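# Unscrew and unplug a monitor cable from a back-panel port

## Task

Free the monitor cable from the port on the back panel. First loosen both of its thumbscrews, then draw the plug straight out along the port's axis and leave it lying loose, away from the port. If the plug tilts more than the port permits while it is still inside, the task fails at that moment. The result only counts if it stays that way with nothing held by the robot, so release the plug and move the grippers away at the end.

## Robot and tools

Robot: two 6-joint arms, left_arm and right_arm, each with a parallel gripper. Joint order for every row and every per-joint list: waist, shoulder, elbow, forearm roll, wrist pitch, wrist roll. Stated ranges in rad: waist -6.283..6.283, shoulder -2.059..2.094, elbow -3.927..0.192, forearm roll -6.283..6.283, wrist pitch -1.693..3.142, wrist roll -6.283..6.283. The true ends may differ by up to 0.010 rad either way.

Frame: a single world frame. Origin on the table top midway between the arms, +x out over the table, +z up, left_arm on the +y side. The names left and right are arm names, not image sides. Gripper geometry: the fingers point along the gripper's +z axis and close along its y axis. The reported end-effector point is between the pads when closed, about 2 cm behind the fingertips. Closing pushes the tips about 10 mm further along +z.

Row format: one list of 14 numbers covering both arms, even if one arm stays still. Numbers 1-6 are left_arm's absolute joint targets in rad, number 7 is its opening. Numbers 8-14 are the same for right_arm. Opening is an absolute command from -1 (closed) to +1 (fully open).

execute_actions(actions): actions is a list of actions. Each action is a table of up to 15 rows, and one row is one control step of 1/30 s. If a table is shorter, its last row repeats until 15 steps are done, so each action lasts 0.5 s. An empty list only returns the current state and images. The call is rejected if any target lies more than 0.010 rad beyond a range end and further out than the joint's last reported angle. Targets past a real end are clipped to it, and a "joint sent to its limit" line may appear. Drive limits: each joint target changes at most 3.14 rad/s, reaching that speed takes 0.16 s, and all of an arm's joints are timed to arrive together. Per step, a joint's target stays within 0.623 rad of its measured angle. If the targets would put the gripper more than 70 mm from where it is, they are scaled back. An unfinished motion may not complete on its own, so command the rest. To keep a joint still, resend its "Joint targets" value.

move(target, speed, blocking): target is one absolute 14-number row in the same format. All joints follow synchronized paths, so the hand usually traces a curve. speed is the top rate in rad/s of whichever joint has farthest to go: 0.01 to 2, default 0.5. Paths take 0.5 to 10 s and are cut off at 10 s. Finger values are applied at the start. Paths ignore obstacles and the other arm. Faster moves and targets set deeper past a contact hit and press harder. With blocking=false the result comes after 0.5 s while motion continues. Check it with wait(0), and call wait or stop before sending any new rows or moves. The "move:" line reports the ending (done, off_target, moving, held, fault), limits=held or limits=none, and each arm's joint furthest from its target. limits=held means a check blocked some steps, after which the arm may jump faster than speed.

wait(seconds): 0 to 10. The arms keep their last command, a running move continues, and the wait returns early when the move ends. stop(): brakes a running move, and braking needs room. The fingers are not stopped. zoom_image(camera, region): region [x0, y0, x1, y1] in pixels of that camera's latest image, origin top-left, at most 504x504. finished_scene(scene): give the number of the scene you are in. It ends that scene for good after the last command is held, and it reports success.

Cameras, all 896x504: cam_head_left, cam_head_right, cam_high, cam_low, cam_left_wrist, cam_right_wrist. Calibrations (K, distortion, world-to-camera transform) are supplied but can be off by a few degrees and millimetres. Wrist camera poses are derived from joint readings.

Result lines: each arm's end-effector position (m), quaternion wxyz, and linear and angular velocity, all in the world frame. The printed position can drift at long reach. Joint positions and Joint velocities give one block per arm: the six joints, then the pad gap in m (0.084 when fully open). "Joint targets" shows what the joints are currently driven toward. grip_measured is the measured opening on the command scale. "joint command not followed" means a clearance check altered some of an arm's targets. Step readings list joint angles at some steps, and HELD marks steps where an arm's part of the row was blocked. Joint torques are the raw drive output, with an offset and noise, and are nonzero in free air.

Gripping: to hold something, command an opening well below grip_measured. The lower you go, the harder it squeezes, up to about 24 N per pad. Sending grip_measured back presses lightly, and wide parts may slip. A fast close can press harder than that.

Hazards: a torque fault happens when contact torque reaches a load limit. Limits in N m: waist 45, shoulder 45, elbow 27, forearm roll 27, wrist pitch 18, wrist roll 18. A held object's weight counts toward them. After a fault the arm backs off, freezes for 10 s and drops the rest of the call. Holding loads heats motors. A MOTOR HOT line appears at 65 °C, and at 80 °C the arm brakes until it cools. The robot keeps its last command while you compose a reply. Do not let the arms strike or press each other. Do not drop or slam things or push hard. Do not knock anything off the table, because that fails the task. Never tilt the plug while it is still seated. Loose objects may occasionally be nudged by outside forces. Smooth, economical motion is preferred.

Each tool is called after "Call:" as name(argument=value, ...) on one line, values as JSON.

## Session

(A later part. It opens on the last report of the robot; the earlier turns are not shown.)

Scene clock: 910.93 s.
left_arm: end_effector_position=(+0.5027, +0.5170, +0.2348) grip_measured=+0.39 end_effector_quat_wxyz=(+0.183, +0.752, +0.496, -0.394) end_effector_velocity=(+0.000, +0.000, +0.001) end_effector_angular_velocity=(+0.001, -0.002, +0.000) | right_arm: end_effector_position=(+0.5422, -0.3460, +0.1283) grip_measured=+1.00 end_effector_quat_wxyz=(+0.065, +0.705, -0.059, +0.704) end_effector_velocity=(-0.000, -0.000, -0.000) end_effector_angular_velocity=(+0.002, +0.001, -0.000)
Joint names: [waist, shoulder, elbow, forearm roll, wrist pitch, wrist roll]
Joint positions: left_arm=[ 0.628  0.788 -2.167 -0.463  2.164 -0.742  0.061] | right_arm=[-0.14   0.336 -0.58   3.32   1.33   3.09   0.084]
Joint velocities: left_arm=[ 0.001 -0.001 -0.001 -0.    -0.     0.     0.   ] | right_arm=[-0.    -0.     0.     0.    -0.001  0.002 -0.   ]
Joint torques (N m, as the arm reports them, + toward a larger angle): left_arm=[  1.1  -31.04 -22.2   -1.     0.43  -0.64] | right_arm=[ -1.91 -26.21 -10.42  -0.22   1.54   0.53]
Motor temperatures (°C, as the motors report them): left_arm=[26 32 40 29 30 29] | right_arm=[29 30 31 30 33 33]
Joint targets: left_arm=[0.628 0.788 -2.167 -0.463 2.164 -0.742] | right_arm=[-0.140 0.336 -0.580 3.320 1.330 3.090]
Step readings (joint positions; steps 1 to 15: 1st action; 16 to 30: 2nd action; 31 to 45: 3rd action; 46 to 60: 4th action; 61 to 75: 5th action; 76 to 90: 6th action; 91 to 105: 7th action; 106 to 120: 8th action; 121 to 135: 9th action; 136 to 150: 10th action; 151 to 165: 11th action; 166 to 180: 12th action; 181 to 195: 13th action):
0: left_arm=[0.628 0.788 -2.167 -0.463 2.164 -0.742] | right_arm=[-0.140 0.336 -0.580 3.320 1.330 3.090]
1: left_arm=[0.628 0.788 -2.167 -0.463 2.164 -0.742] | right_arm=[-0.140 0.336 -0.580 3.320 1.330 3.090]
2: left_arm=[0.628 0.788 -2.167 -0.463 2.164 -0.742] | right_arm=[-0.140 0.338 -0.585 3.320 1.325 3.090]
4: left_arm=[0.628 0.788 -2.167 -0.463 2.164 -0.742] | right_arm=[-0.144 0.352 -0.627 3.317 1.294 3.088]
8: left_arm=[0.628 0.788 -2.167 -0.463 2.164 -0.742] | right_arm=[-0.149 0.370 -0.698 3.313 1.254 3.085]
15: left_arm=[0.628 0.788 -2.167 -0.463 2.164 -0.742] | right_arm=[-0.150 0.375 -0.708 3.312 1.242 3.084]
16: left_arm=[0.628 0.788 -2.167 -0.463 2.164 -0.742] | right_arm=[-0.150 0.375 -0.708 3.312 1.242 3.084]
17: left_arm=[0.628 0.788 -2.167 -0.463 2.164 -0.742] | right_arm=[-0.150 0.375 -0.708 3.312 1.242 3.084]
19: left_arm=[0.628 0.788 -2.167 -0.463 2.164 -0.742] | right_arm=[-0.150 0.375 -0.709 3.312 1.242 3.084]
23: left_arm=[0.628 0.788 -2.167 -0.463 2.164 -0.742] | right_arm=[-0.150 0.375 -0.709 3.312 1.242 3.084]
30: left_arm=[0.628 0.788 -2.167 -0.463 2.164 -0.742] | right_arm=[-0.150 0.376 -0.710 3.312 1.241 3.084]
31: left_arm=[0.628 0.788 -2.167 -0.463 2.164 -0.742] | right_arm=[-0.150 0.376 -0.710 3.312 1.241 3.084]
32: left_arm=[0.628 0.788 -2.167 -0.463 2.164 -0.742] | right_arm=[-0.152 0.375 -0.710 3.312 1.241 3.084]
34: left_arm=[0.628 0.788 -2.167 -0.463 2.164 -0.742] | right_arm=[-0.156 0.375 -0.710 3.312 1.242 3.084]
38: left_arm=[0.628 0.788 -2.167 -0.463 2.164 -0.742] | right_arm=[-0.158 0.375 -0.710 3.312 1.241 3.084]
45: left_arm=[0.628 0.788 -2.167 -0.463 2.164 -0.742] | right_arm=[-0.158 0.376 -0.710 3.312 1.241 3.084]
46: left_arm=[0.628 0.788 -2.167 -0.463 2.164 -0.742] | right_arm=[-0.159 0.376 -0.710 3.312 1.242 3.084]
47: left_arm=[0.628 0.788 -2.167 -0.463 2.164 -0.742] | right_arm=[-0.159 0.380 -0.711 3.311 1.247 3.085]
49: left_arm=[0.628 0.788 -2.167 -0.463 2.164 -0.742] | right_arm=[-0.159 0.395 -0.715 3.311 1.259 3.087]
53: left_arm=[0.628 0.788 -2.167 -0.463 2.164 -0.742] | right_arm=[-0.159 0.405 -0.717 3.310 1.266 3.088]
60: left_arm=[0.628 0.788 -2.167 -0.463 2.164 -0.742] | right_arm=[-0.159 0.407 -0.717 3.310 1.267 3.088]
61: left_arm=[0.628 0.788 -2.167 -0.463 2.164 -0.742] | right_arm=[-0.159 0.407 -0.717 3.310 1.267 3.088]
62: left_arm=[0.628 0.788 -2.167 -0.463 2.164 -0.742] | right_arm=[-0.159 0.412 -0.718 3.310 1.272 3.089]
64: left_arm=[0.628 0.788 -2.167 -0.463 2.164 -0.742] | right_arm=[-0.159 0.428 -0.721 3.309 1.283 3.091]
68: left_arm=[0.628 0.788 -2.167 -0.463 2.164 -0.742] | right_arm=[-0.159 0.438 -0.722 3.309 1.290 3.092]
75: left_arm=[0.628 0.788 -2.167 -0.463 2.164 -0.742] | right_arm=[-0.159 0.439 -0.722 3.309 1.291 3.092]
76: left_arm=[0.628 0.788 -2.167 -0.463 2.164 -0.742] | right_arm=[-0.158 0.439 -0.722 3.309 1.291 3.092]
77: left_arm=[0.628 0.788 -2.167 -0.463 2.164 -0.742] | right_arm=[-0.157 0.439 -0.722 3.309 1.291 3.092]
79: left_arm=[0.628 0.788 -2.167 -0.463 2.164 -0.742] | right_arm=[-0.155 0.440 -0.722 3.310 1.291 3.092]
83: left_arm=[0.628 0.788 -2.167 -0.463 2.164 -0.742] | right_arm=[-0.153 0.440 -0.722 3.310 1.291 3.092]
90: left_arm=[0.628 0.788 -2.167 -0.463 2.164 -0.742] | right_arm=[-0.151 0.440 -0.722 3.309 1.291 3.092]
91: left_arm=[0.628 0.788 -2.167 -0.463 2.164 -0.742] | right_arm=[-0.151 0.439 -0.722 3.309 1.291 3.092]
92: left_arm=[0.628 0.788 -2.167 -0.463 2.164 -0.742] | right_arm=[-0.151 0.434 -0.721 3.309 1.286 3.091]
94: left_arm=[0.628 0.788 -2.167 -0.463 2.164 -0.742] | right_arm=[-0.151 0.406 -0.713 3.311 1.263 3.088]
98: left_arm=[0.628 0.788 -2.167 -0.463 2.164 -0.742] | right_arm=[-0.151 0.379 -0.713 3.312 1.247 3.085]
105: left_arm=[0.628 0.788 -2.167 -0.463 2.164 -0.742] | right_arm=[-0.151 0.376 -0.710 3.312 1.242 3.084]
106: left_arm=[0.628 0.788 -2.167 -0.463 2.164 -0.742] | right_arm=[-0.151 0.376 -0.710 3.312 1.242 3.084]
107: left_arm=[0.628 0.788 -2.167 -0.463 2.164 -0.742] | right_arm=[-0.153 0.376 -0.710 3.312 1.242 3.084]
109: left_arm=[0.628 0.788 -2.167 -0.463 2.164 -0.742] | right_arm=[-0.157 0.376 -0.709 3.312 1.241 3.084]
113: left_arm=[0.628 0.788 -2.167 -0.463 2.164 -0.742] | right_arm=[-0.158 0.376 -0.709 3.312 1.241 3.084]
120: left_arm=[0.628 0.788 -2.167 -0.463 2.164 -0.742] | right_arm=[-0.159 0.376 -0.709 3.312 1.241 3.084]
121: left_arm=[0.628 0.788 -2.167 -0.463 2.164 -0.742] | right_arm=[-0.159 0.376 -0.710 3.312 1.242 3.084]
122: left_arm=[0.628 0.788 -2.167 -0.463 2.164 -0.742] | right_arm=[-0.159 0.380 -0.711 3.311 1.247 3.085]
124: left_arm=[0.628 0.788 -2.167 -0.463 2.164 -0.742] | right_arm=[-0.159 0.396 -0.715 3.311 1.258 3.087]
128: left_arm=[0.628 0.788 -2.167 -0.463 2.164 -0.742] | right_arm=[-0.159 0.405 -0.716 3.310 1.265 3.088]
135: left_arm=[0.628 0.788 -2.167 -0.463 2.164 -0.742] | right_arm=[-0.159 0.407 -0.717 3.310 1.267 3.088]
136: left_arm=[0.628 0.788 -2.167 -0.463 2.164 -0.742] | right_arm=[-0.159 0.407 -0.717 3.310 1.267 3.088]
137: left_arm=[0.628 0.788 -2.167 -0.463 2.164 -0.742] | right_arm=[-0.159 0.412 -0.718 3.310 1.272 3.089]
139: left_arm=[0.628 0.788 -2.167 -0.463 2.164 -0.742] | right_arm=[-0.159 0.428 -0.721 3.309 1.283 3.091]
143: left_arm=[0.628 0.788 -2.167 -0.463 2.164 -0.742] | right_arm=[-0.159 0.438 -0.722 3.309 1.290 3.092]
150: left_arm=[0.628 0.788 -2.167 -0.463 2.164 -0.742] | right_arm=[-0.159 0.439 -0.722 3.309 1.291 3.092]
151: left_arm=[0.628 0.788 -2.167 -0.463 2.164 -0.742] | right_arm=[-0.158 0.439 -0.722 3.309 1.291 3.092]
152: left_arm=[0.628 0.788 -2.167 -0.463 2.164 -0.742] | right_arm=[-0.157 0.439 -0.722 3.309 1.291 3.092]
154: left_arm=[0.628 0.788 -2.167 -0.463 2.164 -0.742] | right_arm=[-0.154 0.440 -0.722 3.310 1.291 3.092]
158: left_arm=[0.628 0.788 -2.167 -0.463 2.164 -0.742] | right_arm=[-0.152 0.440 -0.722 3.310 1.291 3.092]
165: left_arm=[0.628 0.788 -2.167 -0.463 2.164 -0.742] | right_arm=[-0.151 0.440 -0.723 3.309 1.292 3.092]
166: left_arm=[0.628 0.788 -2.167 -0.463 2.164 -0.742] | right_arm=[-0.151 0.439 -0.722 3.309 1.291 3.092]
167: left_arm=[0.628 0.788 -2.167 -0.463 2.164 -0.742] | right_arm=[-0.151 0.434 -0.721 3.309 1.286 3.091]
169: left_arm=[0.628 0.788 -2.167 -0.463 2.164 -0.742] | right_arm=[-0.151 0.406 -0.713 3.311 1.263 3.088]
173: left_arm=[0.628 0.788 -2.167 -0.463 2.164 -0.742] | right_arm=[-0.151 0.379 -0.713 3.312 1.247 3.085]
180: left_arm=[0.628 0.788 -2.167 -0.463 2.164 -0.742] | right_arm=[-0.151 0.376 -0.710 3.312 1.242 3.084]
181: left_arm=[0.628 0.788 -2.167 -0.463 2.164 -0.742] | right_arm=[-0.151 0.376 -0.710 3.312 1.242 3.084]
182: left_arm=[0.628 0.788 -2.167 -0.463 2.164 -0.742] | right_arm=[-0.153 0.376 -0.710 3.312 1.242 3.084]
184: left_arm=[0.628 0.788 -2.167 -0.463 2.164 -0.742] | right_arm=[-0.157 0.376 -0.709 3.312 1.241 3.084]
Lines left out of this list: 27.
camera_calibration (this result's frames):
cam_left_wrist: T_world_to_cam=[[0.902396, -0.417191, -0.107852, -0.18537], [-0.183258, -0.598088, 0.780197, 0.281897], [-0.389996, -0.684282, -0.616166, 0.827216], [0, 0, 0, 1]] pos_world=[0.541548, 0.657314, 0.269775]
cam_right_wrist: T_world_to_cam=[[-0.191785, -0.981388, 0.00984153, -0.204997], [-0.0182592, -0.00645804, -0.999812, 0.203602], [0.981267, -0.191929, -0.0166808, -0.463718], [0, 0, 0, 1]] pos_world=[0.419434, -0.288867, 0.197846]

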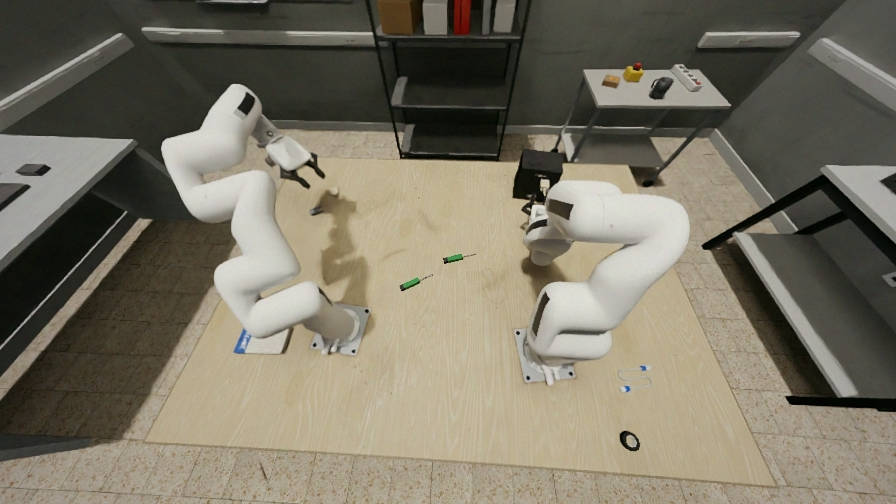

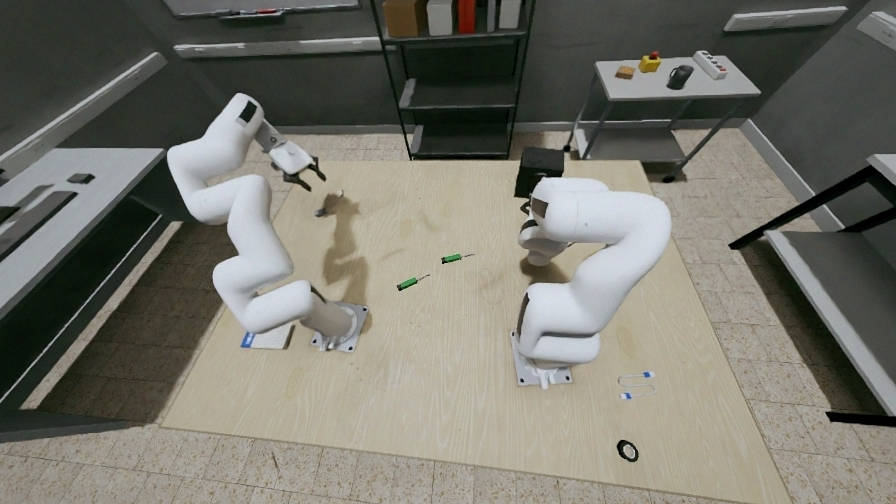

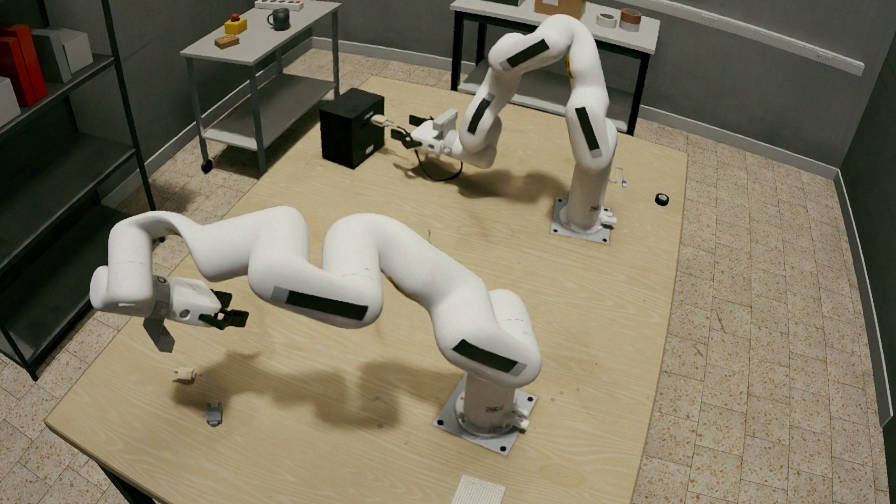

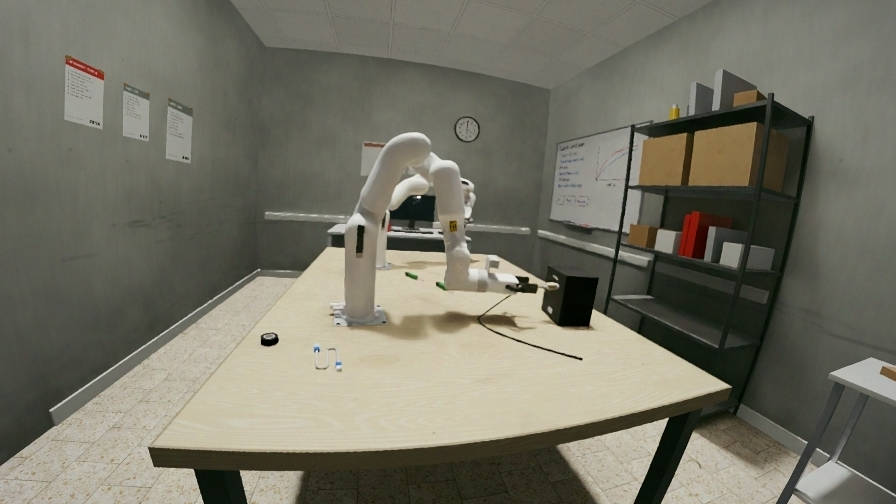

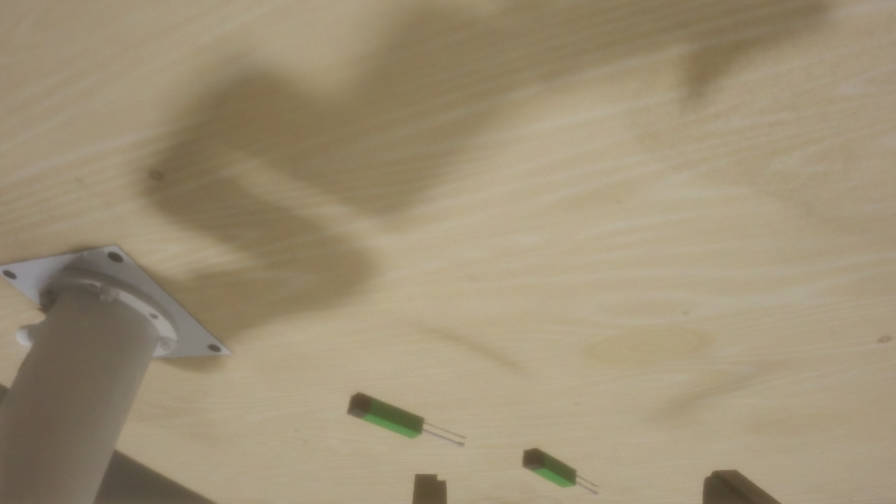

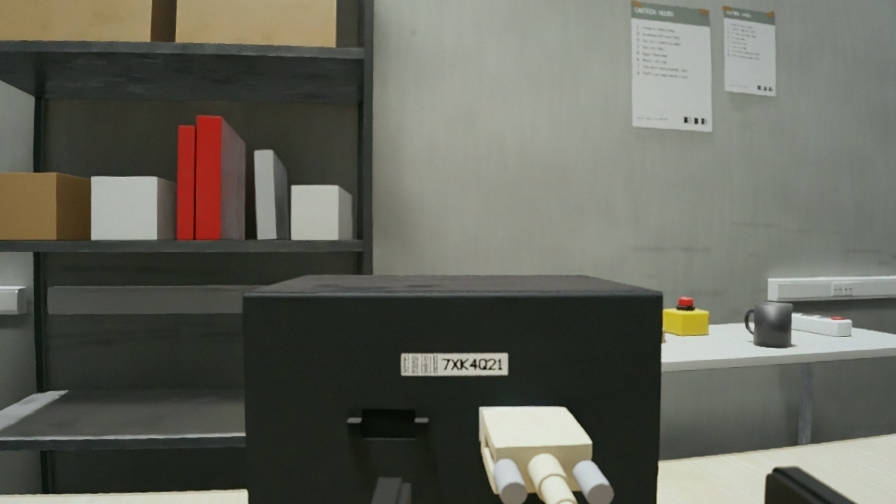

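Call:
move(target=[0.628,0.788,-2.167,-0.463,2.164,-0.742,0.4,-0.1525,0.4299,-0.7534,3.309,1.2515,3.087,1], speed=0.2)

Call:
move(target=[0.628,0.788,-2.167,-0.463,2.164,-0.742,0.4,-0.1525,0.4299,-0.7534,3.309,1.2515,3.087,-0.6])

Call:
move(target=[0.628,0.788,-2.167,-0.463,2.164,-0.742,0.4,-0.1495,0.4135,-0.7272,3.31,1.2616,3.088,-0.6], speed=0.015)

Scene clock: 926.40 s.
left_arm: end_effector_position=(+0.5027, +0.5170, +0.2348) grip_measured=+0.39 end_effector_quat_wxyz=(+0.183, +0.752, +0.496, -0.394) end_effector_velocity=(+0.000, +0.000, +0.000) end_effector_angular_velocity=(+0.000, +0.000, +0.001) | right_arm: end_effector_position=(+0.5896, -0.3493, +0.1271) grip_measured=+1.00 end_effector_quat_wxyz=(+0.062, +0.705, -0.061, +0.704) end_effector_velocity=(+0.001, +0.000, +0.001) end_effector_angular_velocity=(-0.001, -0.001, +0.001)
Joint names: [waist, shoulder, elbow, forearm roll, wrist pitch, wrist roll]
Joint positions: left_arm=[ 0.628  0.788 -2.167 -0.463  2.164 -0.742  0.061] | right_arm=[-0.152  0.43  -0.753  3.309  1.251  3.087  0.084]
Joint velocities: left_arm=[ 0.     0.    -0.    -0.    -0.    -0.001 -0.   ] | right_arm=[-0.     0.001 -0.002 -0.001  0.    -0.001 -0.   ]
Joint torques (N m, as the arm reports them, + toward a larger angle): left_arm=[  0.67 -30.8  -22.35  -0.88   0.55  -0.73] | right_arm=[ -2.44 -32.2  -15.03  -0.29   2.14   0.45]
Motor temperatures (°C, as the motors report them): left_arm=[26 32 40 29 30 29] | right_arm=[29 30 31 30 33 33]
Joint targets: left_arm=[0.628 0.788 -2.167 -0.463 2.164 -0.742] | right_arm=[-0.152 0.430 -0.753 3.309 1.252 3.087]
move: done; limits=none; left_arm: farthest joint: the waist, 0.000 radians from its target (0.000 radians at the start); right_arm: farthest joint: the waist, 0.000 radians from its target (0.013 radians at the start)
camera_calibration (this result's frames):
cam_left_wrist: T_world_to_cam=[[0.902396, -0.417191, -0.107852, -0.18537], [-0.183258, -0.598088, 0.780197, 0.281897], [-0.389996, -0.684282, -0.616166, 0.827216], [0, 0, 0, 1]] pos_world=[0.541548, 0.657314, 0.269775]
cam_right_wrist: T_world_to_cam=[[-0.18992, -0.981796, 0.00279575, -0.199469], [-0.0170245, 0.000446075, -0.999855, 0.204997], [0.981652, -0.18994, -0.0167993, -0.510335], [0, 0, 0, 1]] pos_world=[0.466578, -0.292863, 0.196952]

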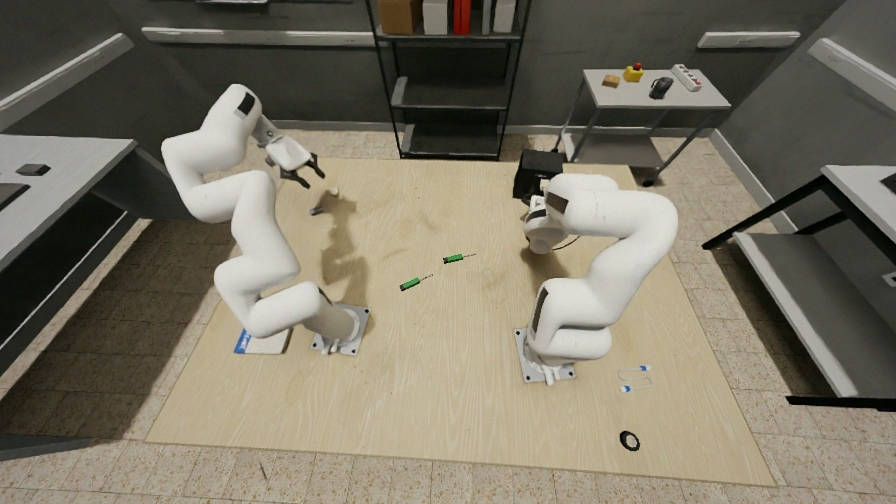

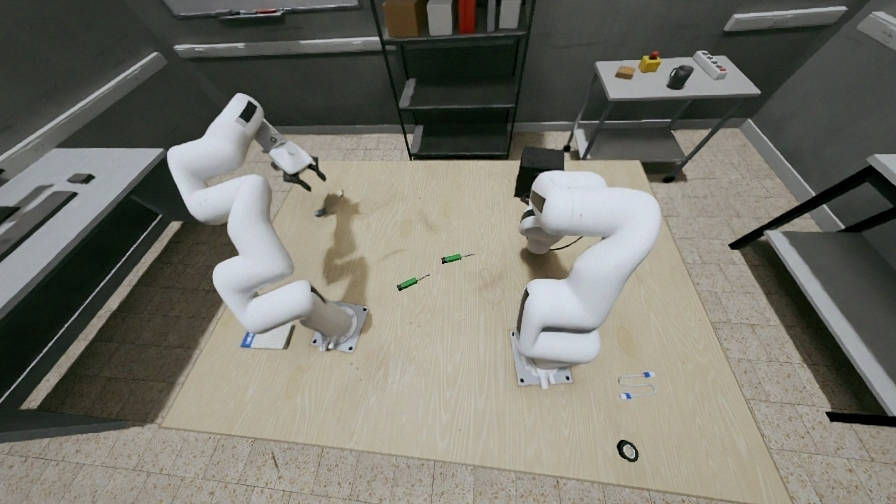

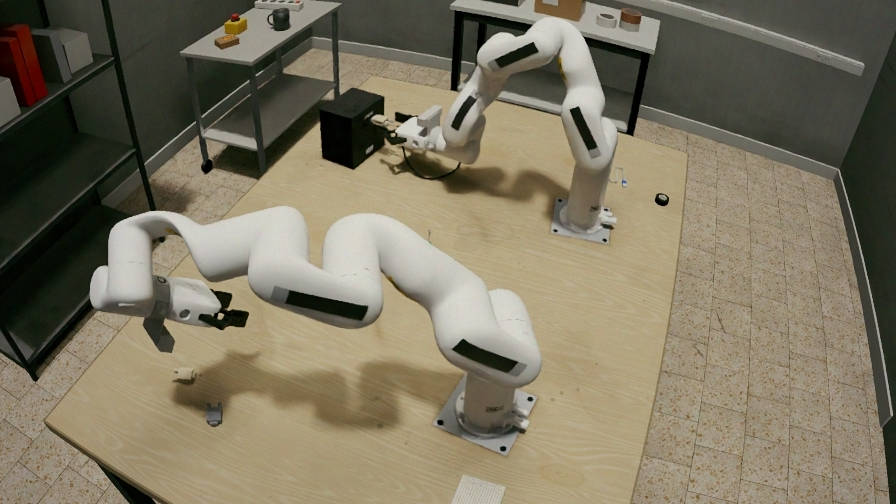

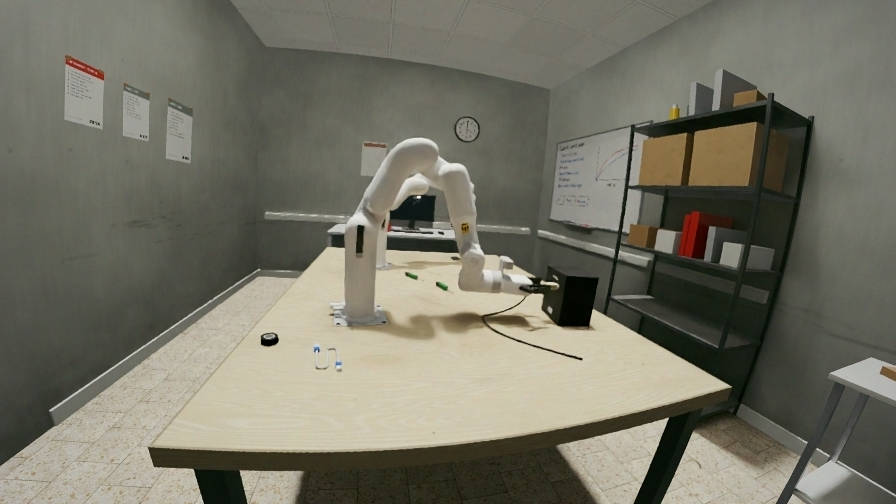

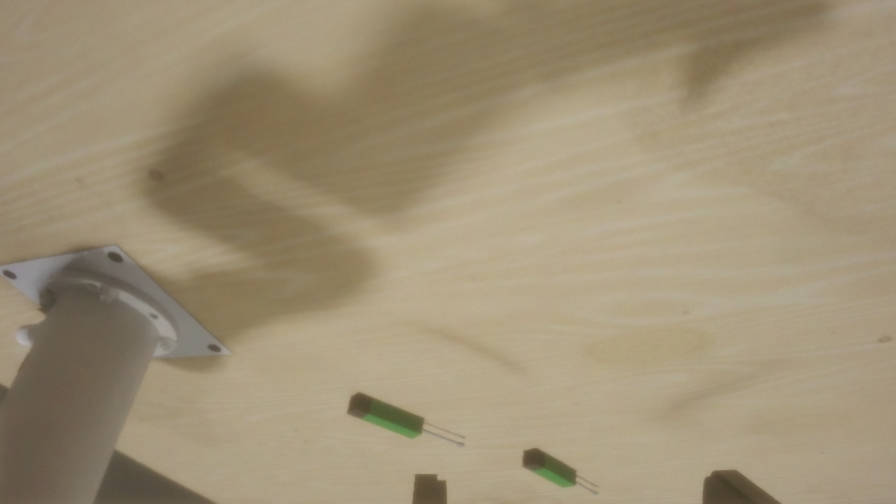

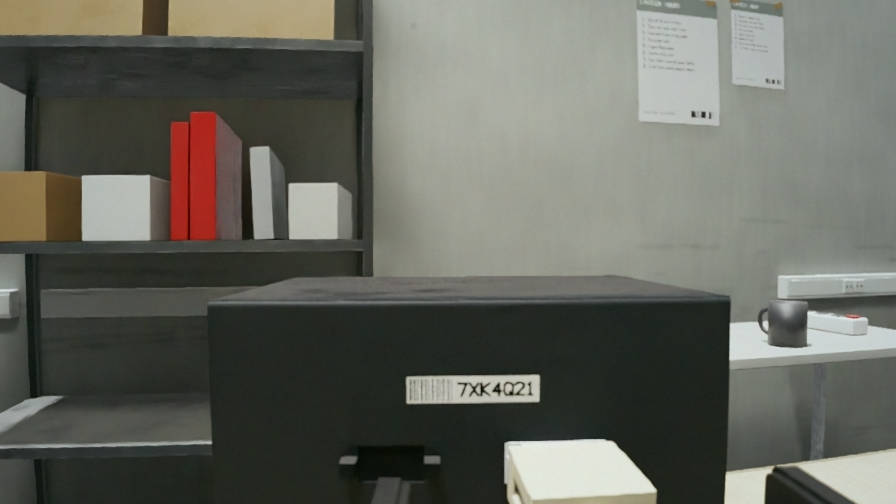

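Scene clock: 927.10 s.
left_arm: end_effector_position=(+0.5027, +0.5170, +0.2348) grip_measured=+0.39 end_effector_quat_wxyz=(+0.183, +0.752, +0.496, -0.394) end_effector_velocity=(+0.000, -0.001, +0.001) end_effector_angular_velocity=(+0.001, -0.002, -0.002) | right_arm: end_effector_position=(+0.5896, -0.3494, +0.1271) grip_measured=-0.29 end_effector_quat_wxyz=(+0.062, +0.705, -0.061, +0.704) end_effector_velocity=(-0.000, -0.000, -0.001) end_effector_angular_velocity=(-0.002, +0.002, +0.000)
Joint names: [waist, shoulder, elbow, forearm roll, wrist pitch, wrist roll]
Joint positions: left_arm=[ 0.628  0.788 -2.167 -0.463  2.164 -0.742  0.061] | right_arm=[-0.153  0.43  -0.753  3.309  1.251  3.087  0.031]
Joint velocities: left_arm=[-0.002 -0.002 -0.001  0.     0.     0.     0.   ] | right_arm=[-0.     0.001 -0.    -0.    -0.    -0.002  0.   ]
Joint torques (N m, as the arm reports them, + toward a larger angle): left_arm=[  0.5  -31.14 -21.87  -0.5    0.44  -0.42] | right_arm=[ -1.67 -32.11 -16.23  -0.5    2.37   0.27]
Motor temperatures (°C, as the motors report them): left_arm=[26 32 40 29 30 29] | right_arm=[29 30 31 30 33 33]
Joint targets: left_arm=[0.628 0.788 -2.167 -0.463 2.164 -0.742] | right_arm=[-0.152 0.430 -0.753 3.309 1.252 3.087]
move: done; limits=none; left_arm: farthest joint: the waist, 0.000 radians from its target (0.000 radians at the start); right_arm: farthest joint: the waist, 0.000 radians from its target (0.000 radians at the start)
camera_calibration (this result's frames):
cam_left_wrist: T_world_to_cam=[[0.902396, -0.417192, -0.107852, -0.18537], [-0.183258, -0.598088, 0.780197, 0.281897], [-0.389997, -0.684282, -0.616166, 0.827216], [0, 0, 0, 1]] pos_world=[0.541548, 0.657314, 0.269775]
cam_right_wrist: T_world_to_cam=[[-0.190228, -0.981736, 0.0027552, -0.199409], [-0.0169413, 0.000476597, -0.999856, 0.204981], [0.981594, -0.190247, -0.0167225, -0.510451], [0, 0, 0, 1]] pos_world=[0.466595, -0.292976, 0.196965]

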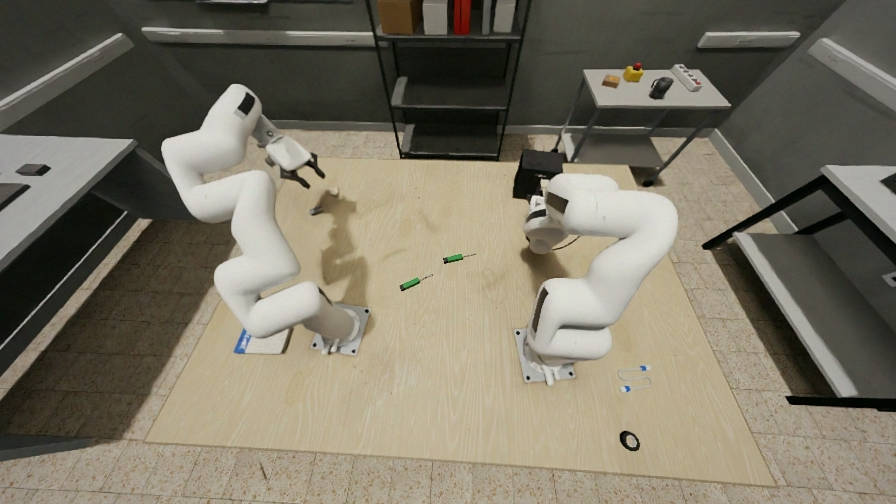

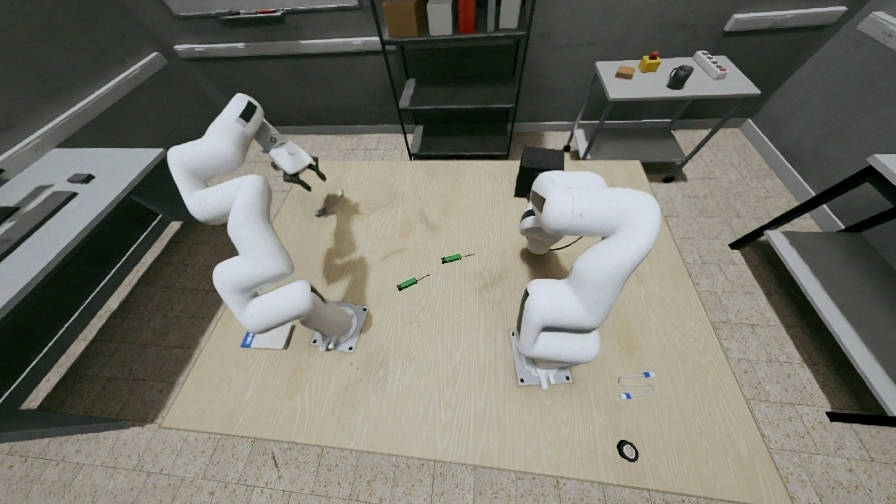

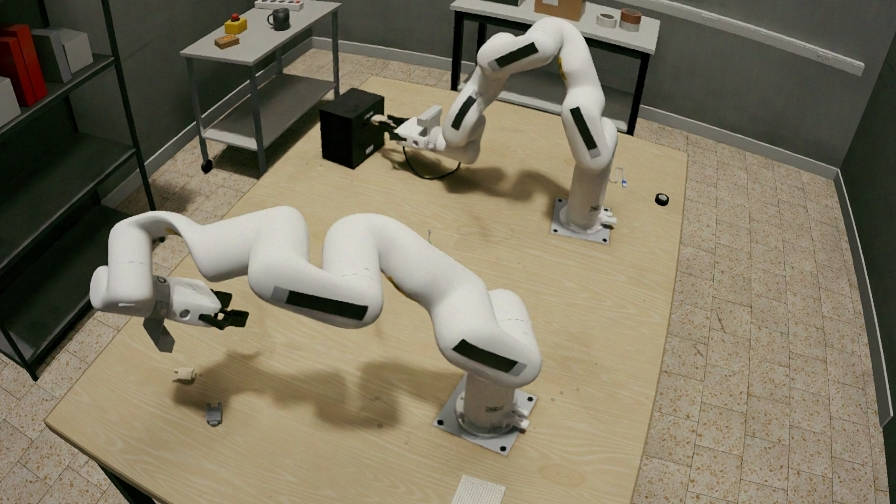

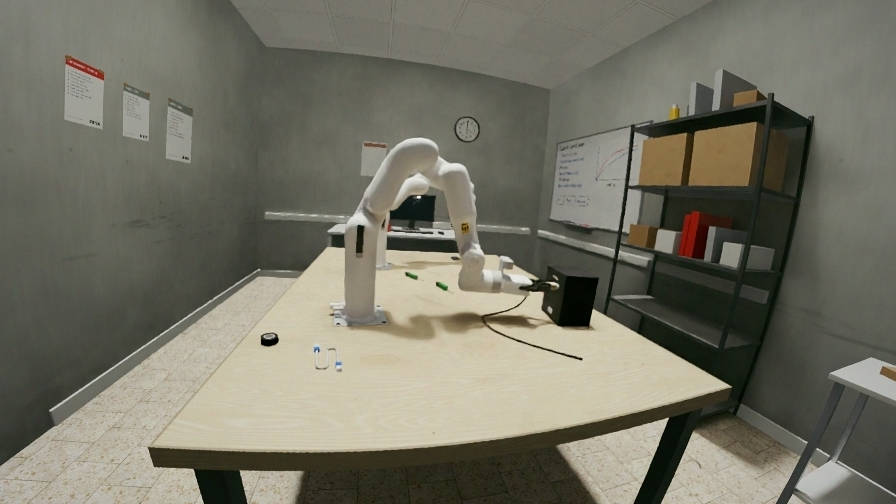

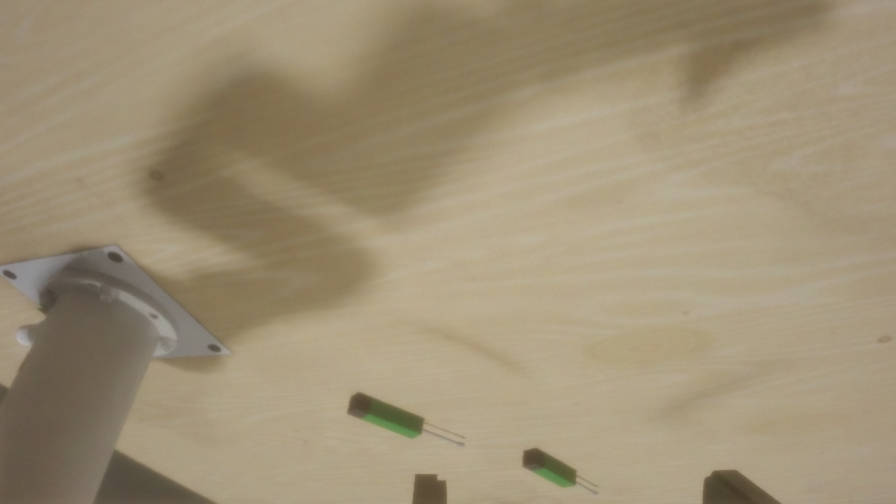

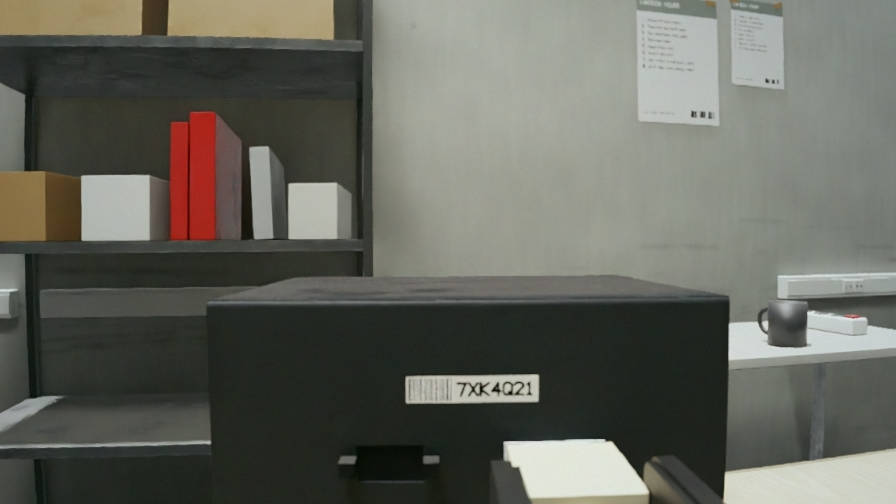

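Scene clock: 929.03 s.
left_arm: end_effector_position=(+0.5027, +0.5170, +0.2348) grip_measured=+0.39 end_effector_quat_wxyz=(+0.183, +0.752, +0.496, -0.394) end_effector_velocity=(-0.000, -0.000, -0.001) end_effector_angular_velocity=(-0.001, +0.002, -0.000) | right_arm: end_effector_position=(+0.5838, -0.3478, +0.1294) grip_measured=-0.30 end_effector_quat_wxyz=(+0.062, +0.704, -0.060, +0.705) end_effector_velocity=(-0.000, +0.000, -0.001) end_effector_angular_velocity=(-0.002, +0.001, -0.001)
Joint names: [waist, shoulder, elbow, forearm roll, wrist pitch, wrist roll]
Joint positions: left_arm=[ 0.628  0.788 -2.167 -0.463  2.164 -0.742  0.061] | right_arm=[-0.149  0.413 -0.729  3.31   1.262  3.088  0.031]
Joint velocities: left_arm=[-0.     0.002 -0.    -0.     0.    -0.     0.   ] | right_arm=[ 0.     0.001 -0.     0.001 -0.    -0.002 -0.   ]
Joint torques (N m, as the arm reports them, + toward a larger angle): left_arm=[  0.68 -30.75 -21.53  -0.02   0.62  -0.69] | right_arm=[ -2.33 -24.24   3.73   0.37  -0.01   0.23]
Motor temperatures (°C, as the motors report them): left_arm=[26 32 40 29 30 29] | right_arm=[29 30 31 30 33 33]
Joint targets: left_arm=[0.628 0.788 -2.167 -0.463 2.164 -0.742] | right_arm=[-0.149 0.413 -0.727 3.310 1.262 3.088]
move: done; limits=none; left_arm: farthest joint: the waist, 0.000 radians from its target (0.000 radians at the start); right_arm: farthest joint: the elbow, 0.002 radians from its target (0.026 radians at the start)
camera_calibration (this result's frames):
cam_left_wrist: T_world_to_cam=[[0.902396, -0.417191, -0.107852, -0.18537], [-0.183258, -0.598088, 0.780197, 0.281897], [-0.389996, -0.684282, -0.616166, 0.827216], [0, 0, 0, 1]] pos_world=[0.541548, 0.657314, 0.269775]
cam_right_wrist: T_world_to_cam=[[-0.188274, -0.982113, 0.00263451, -0.200197], [-0.0137996, -0.0000367949, -0.999905, 0.205099], [0.982019, -0.188293, -0.0135459, -0.504388], [0, 0, 0, 1]] pos_world=[0.460457, -0.291581, 0.198775]

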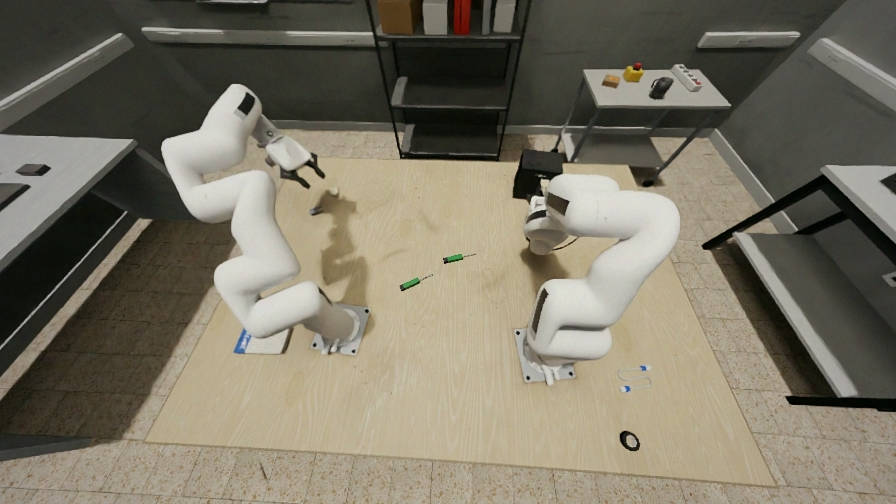

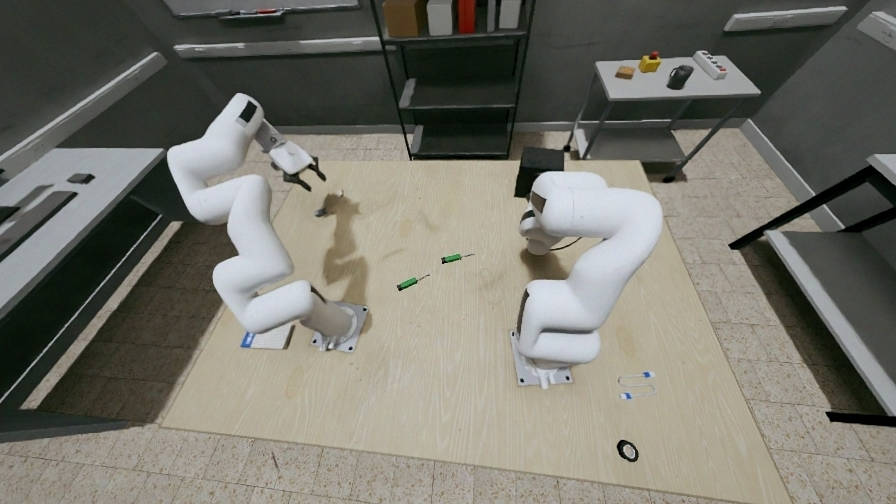

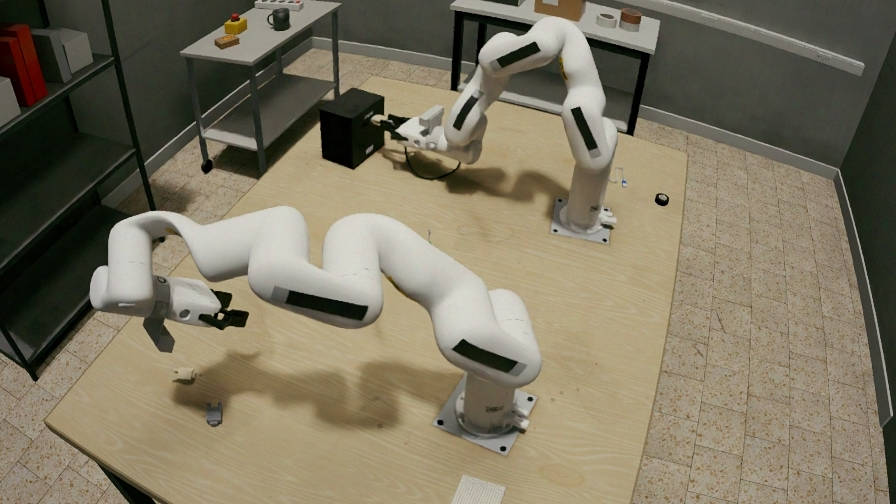

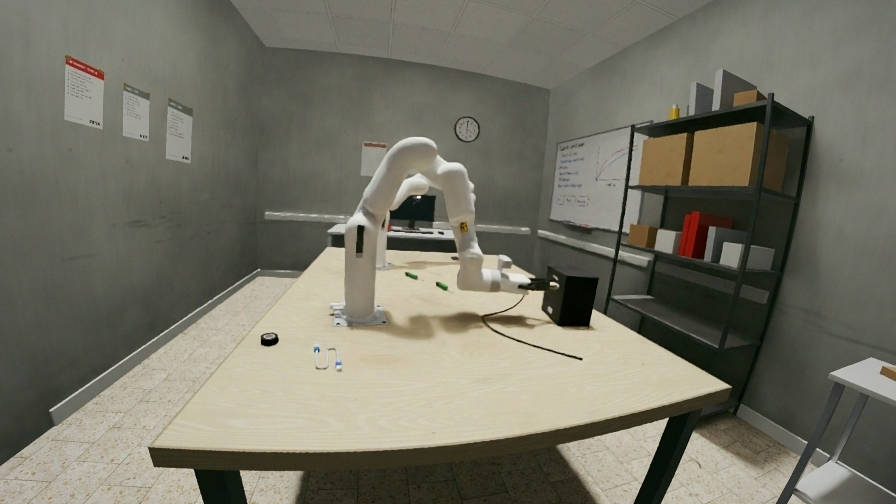

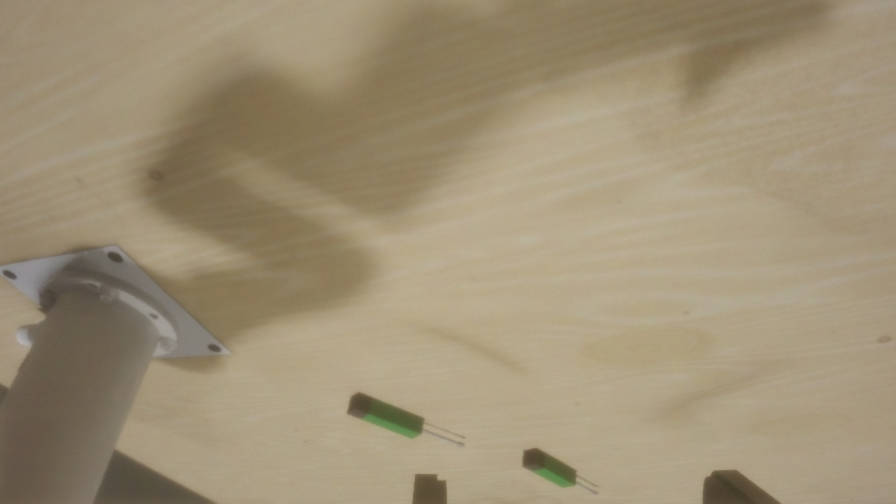

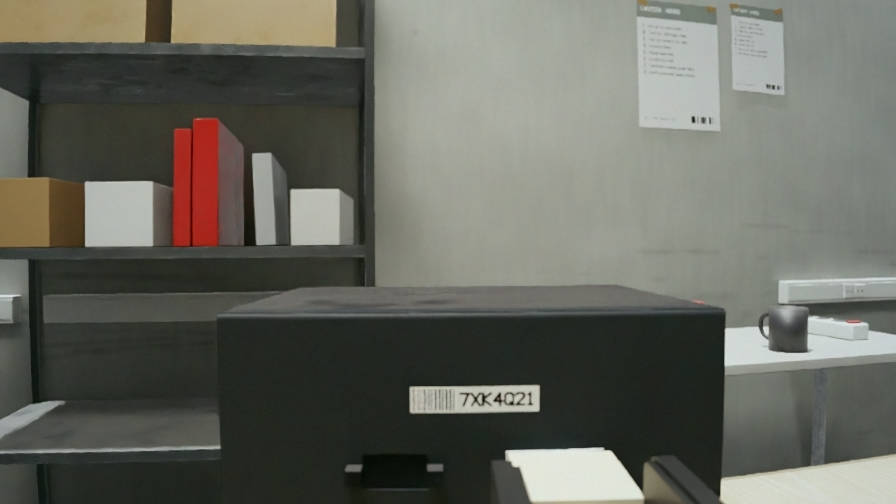

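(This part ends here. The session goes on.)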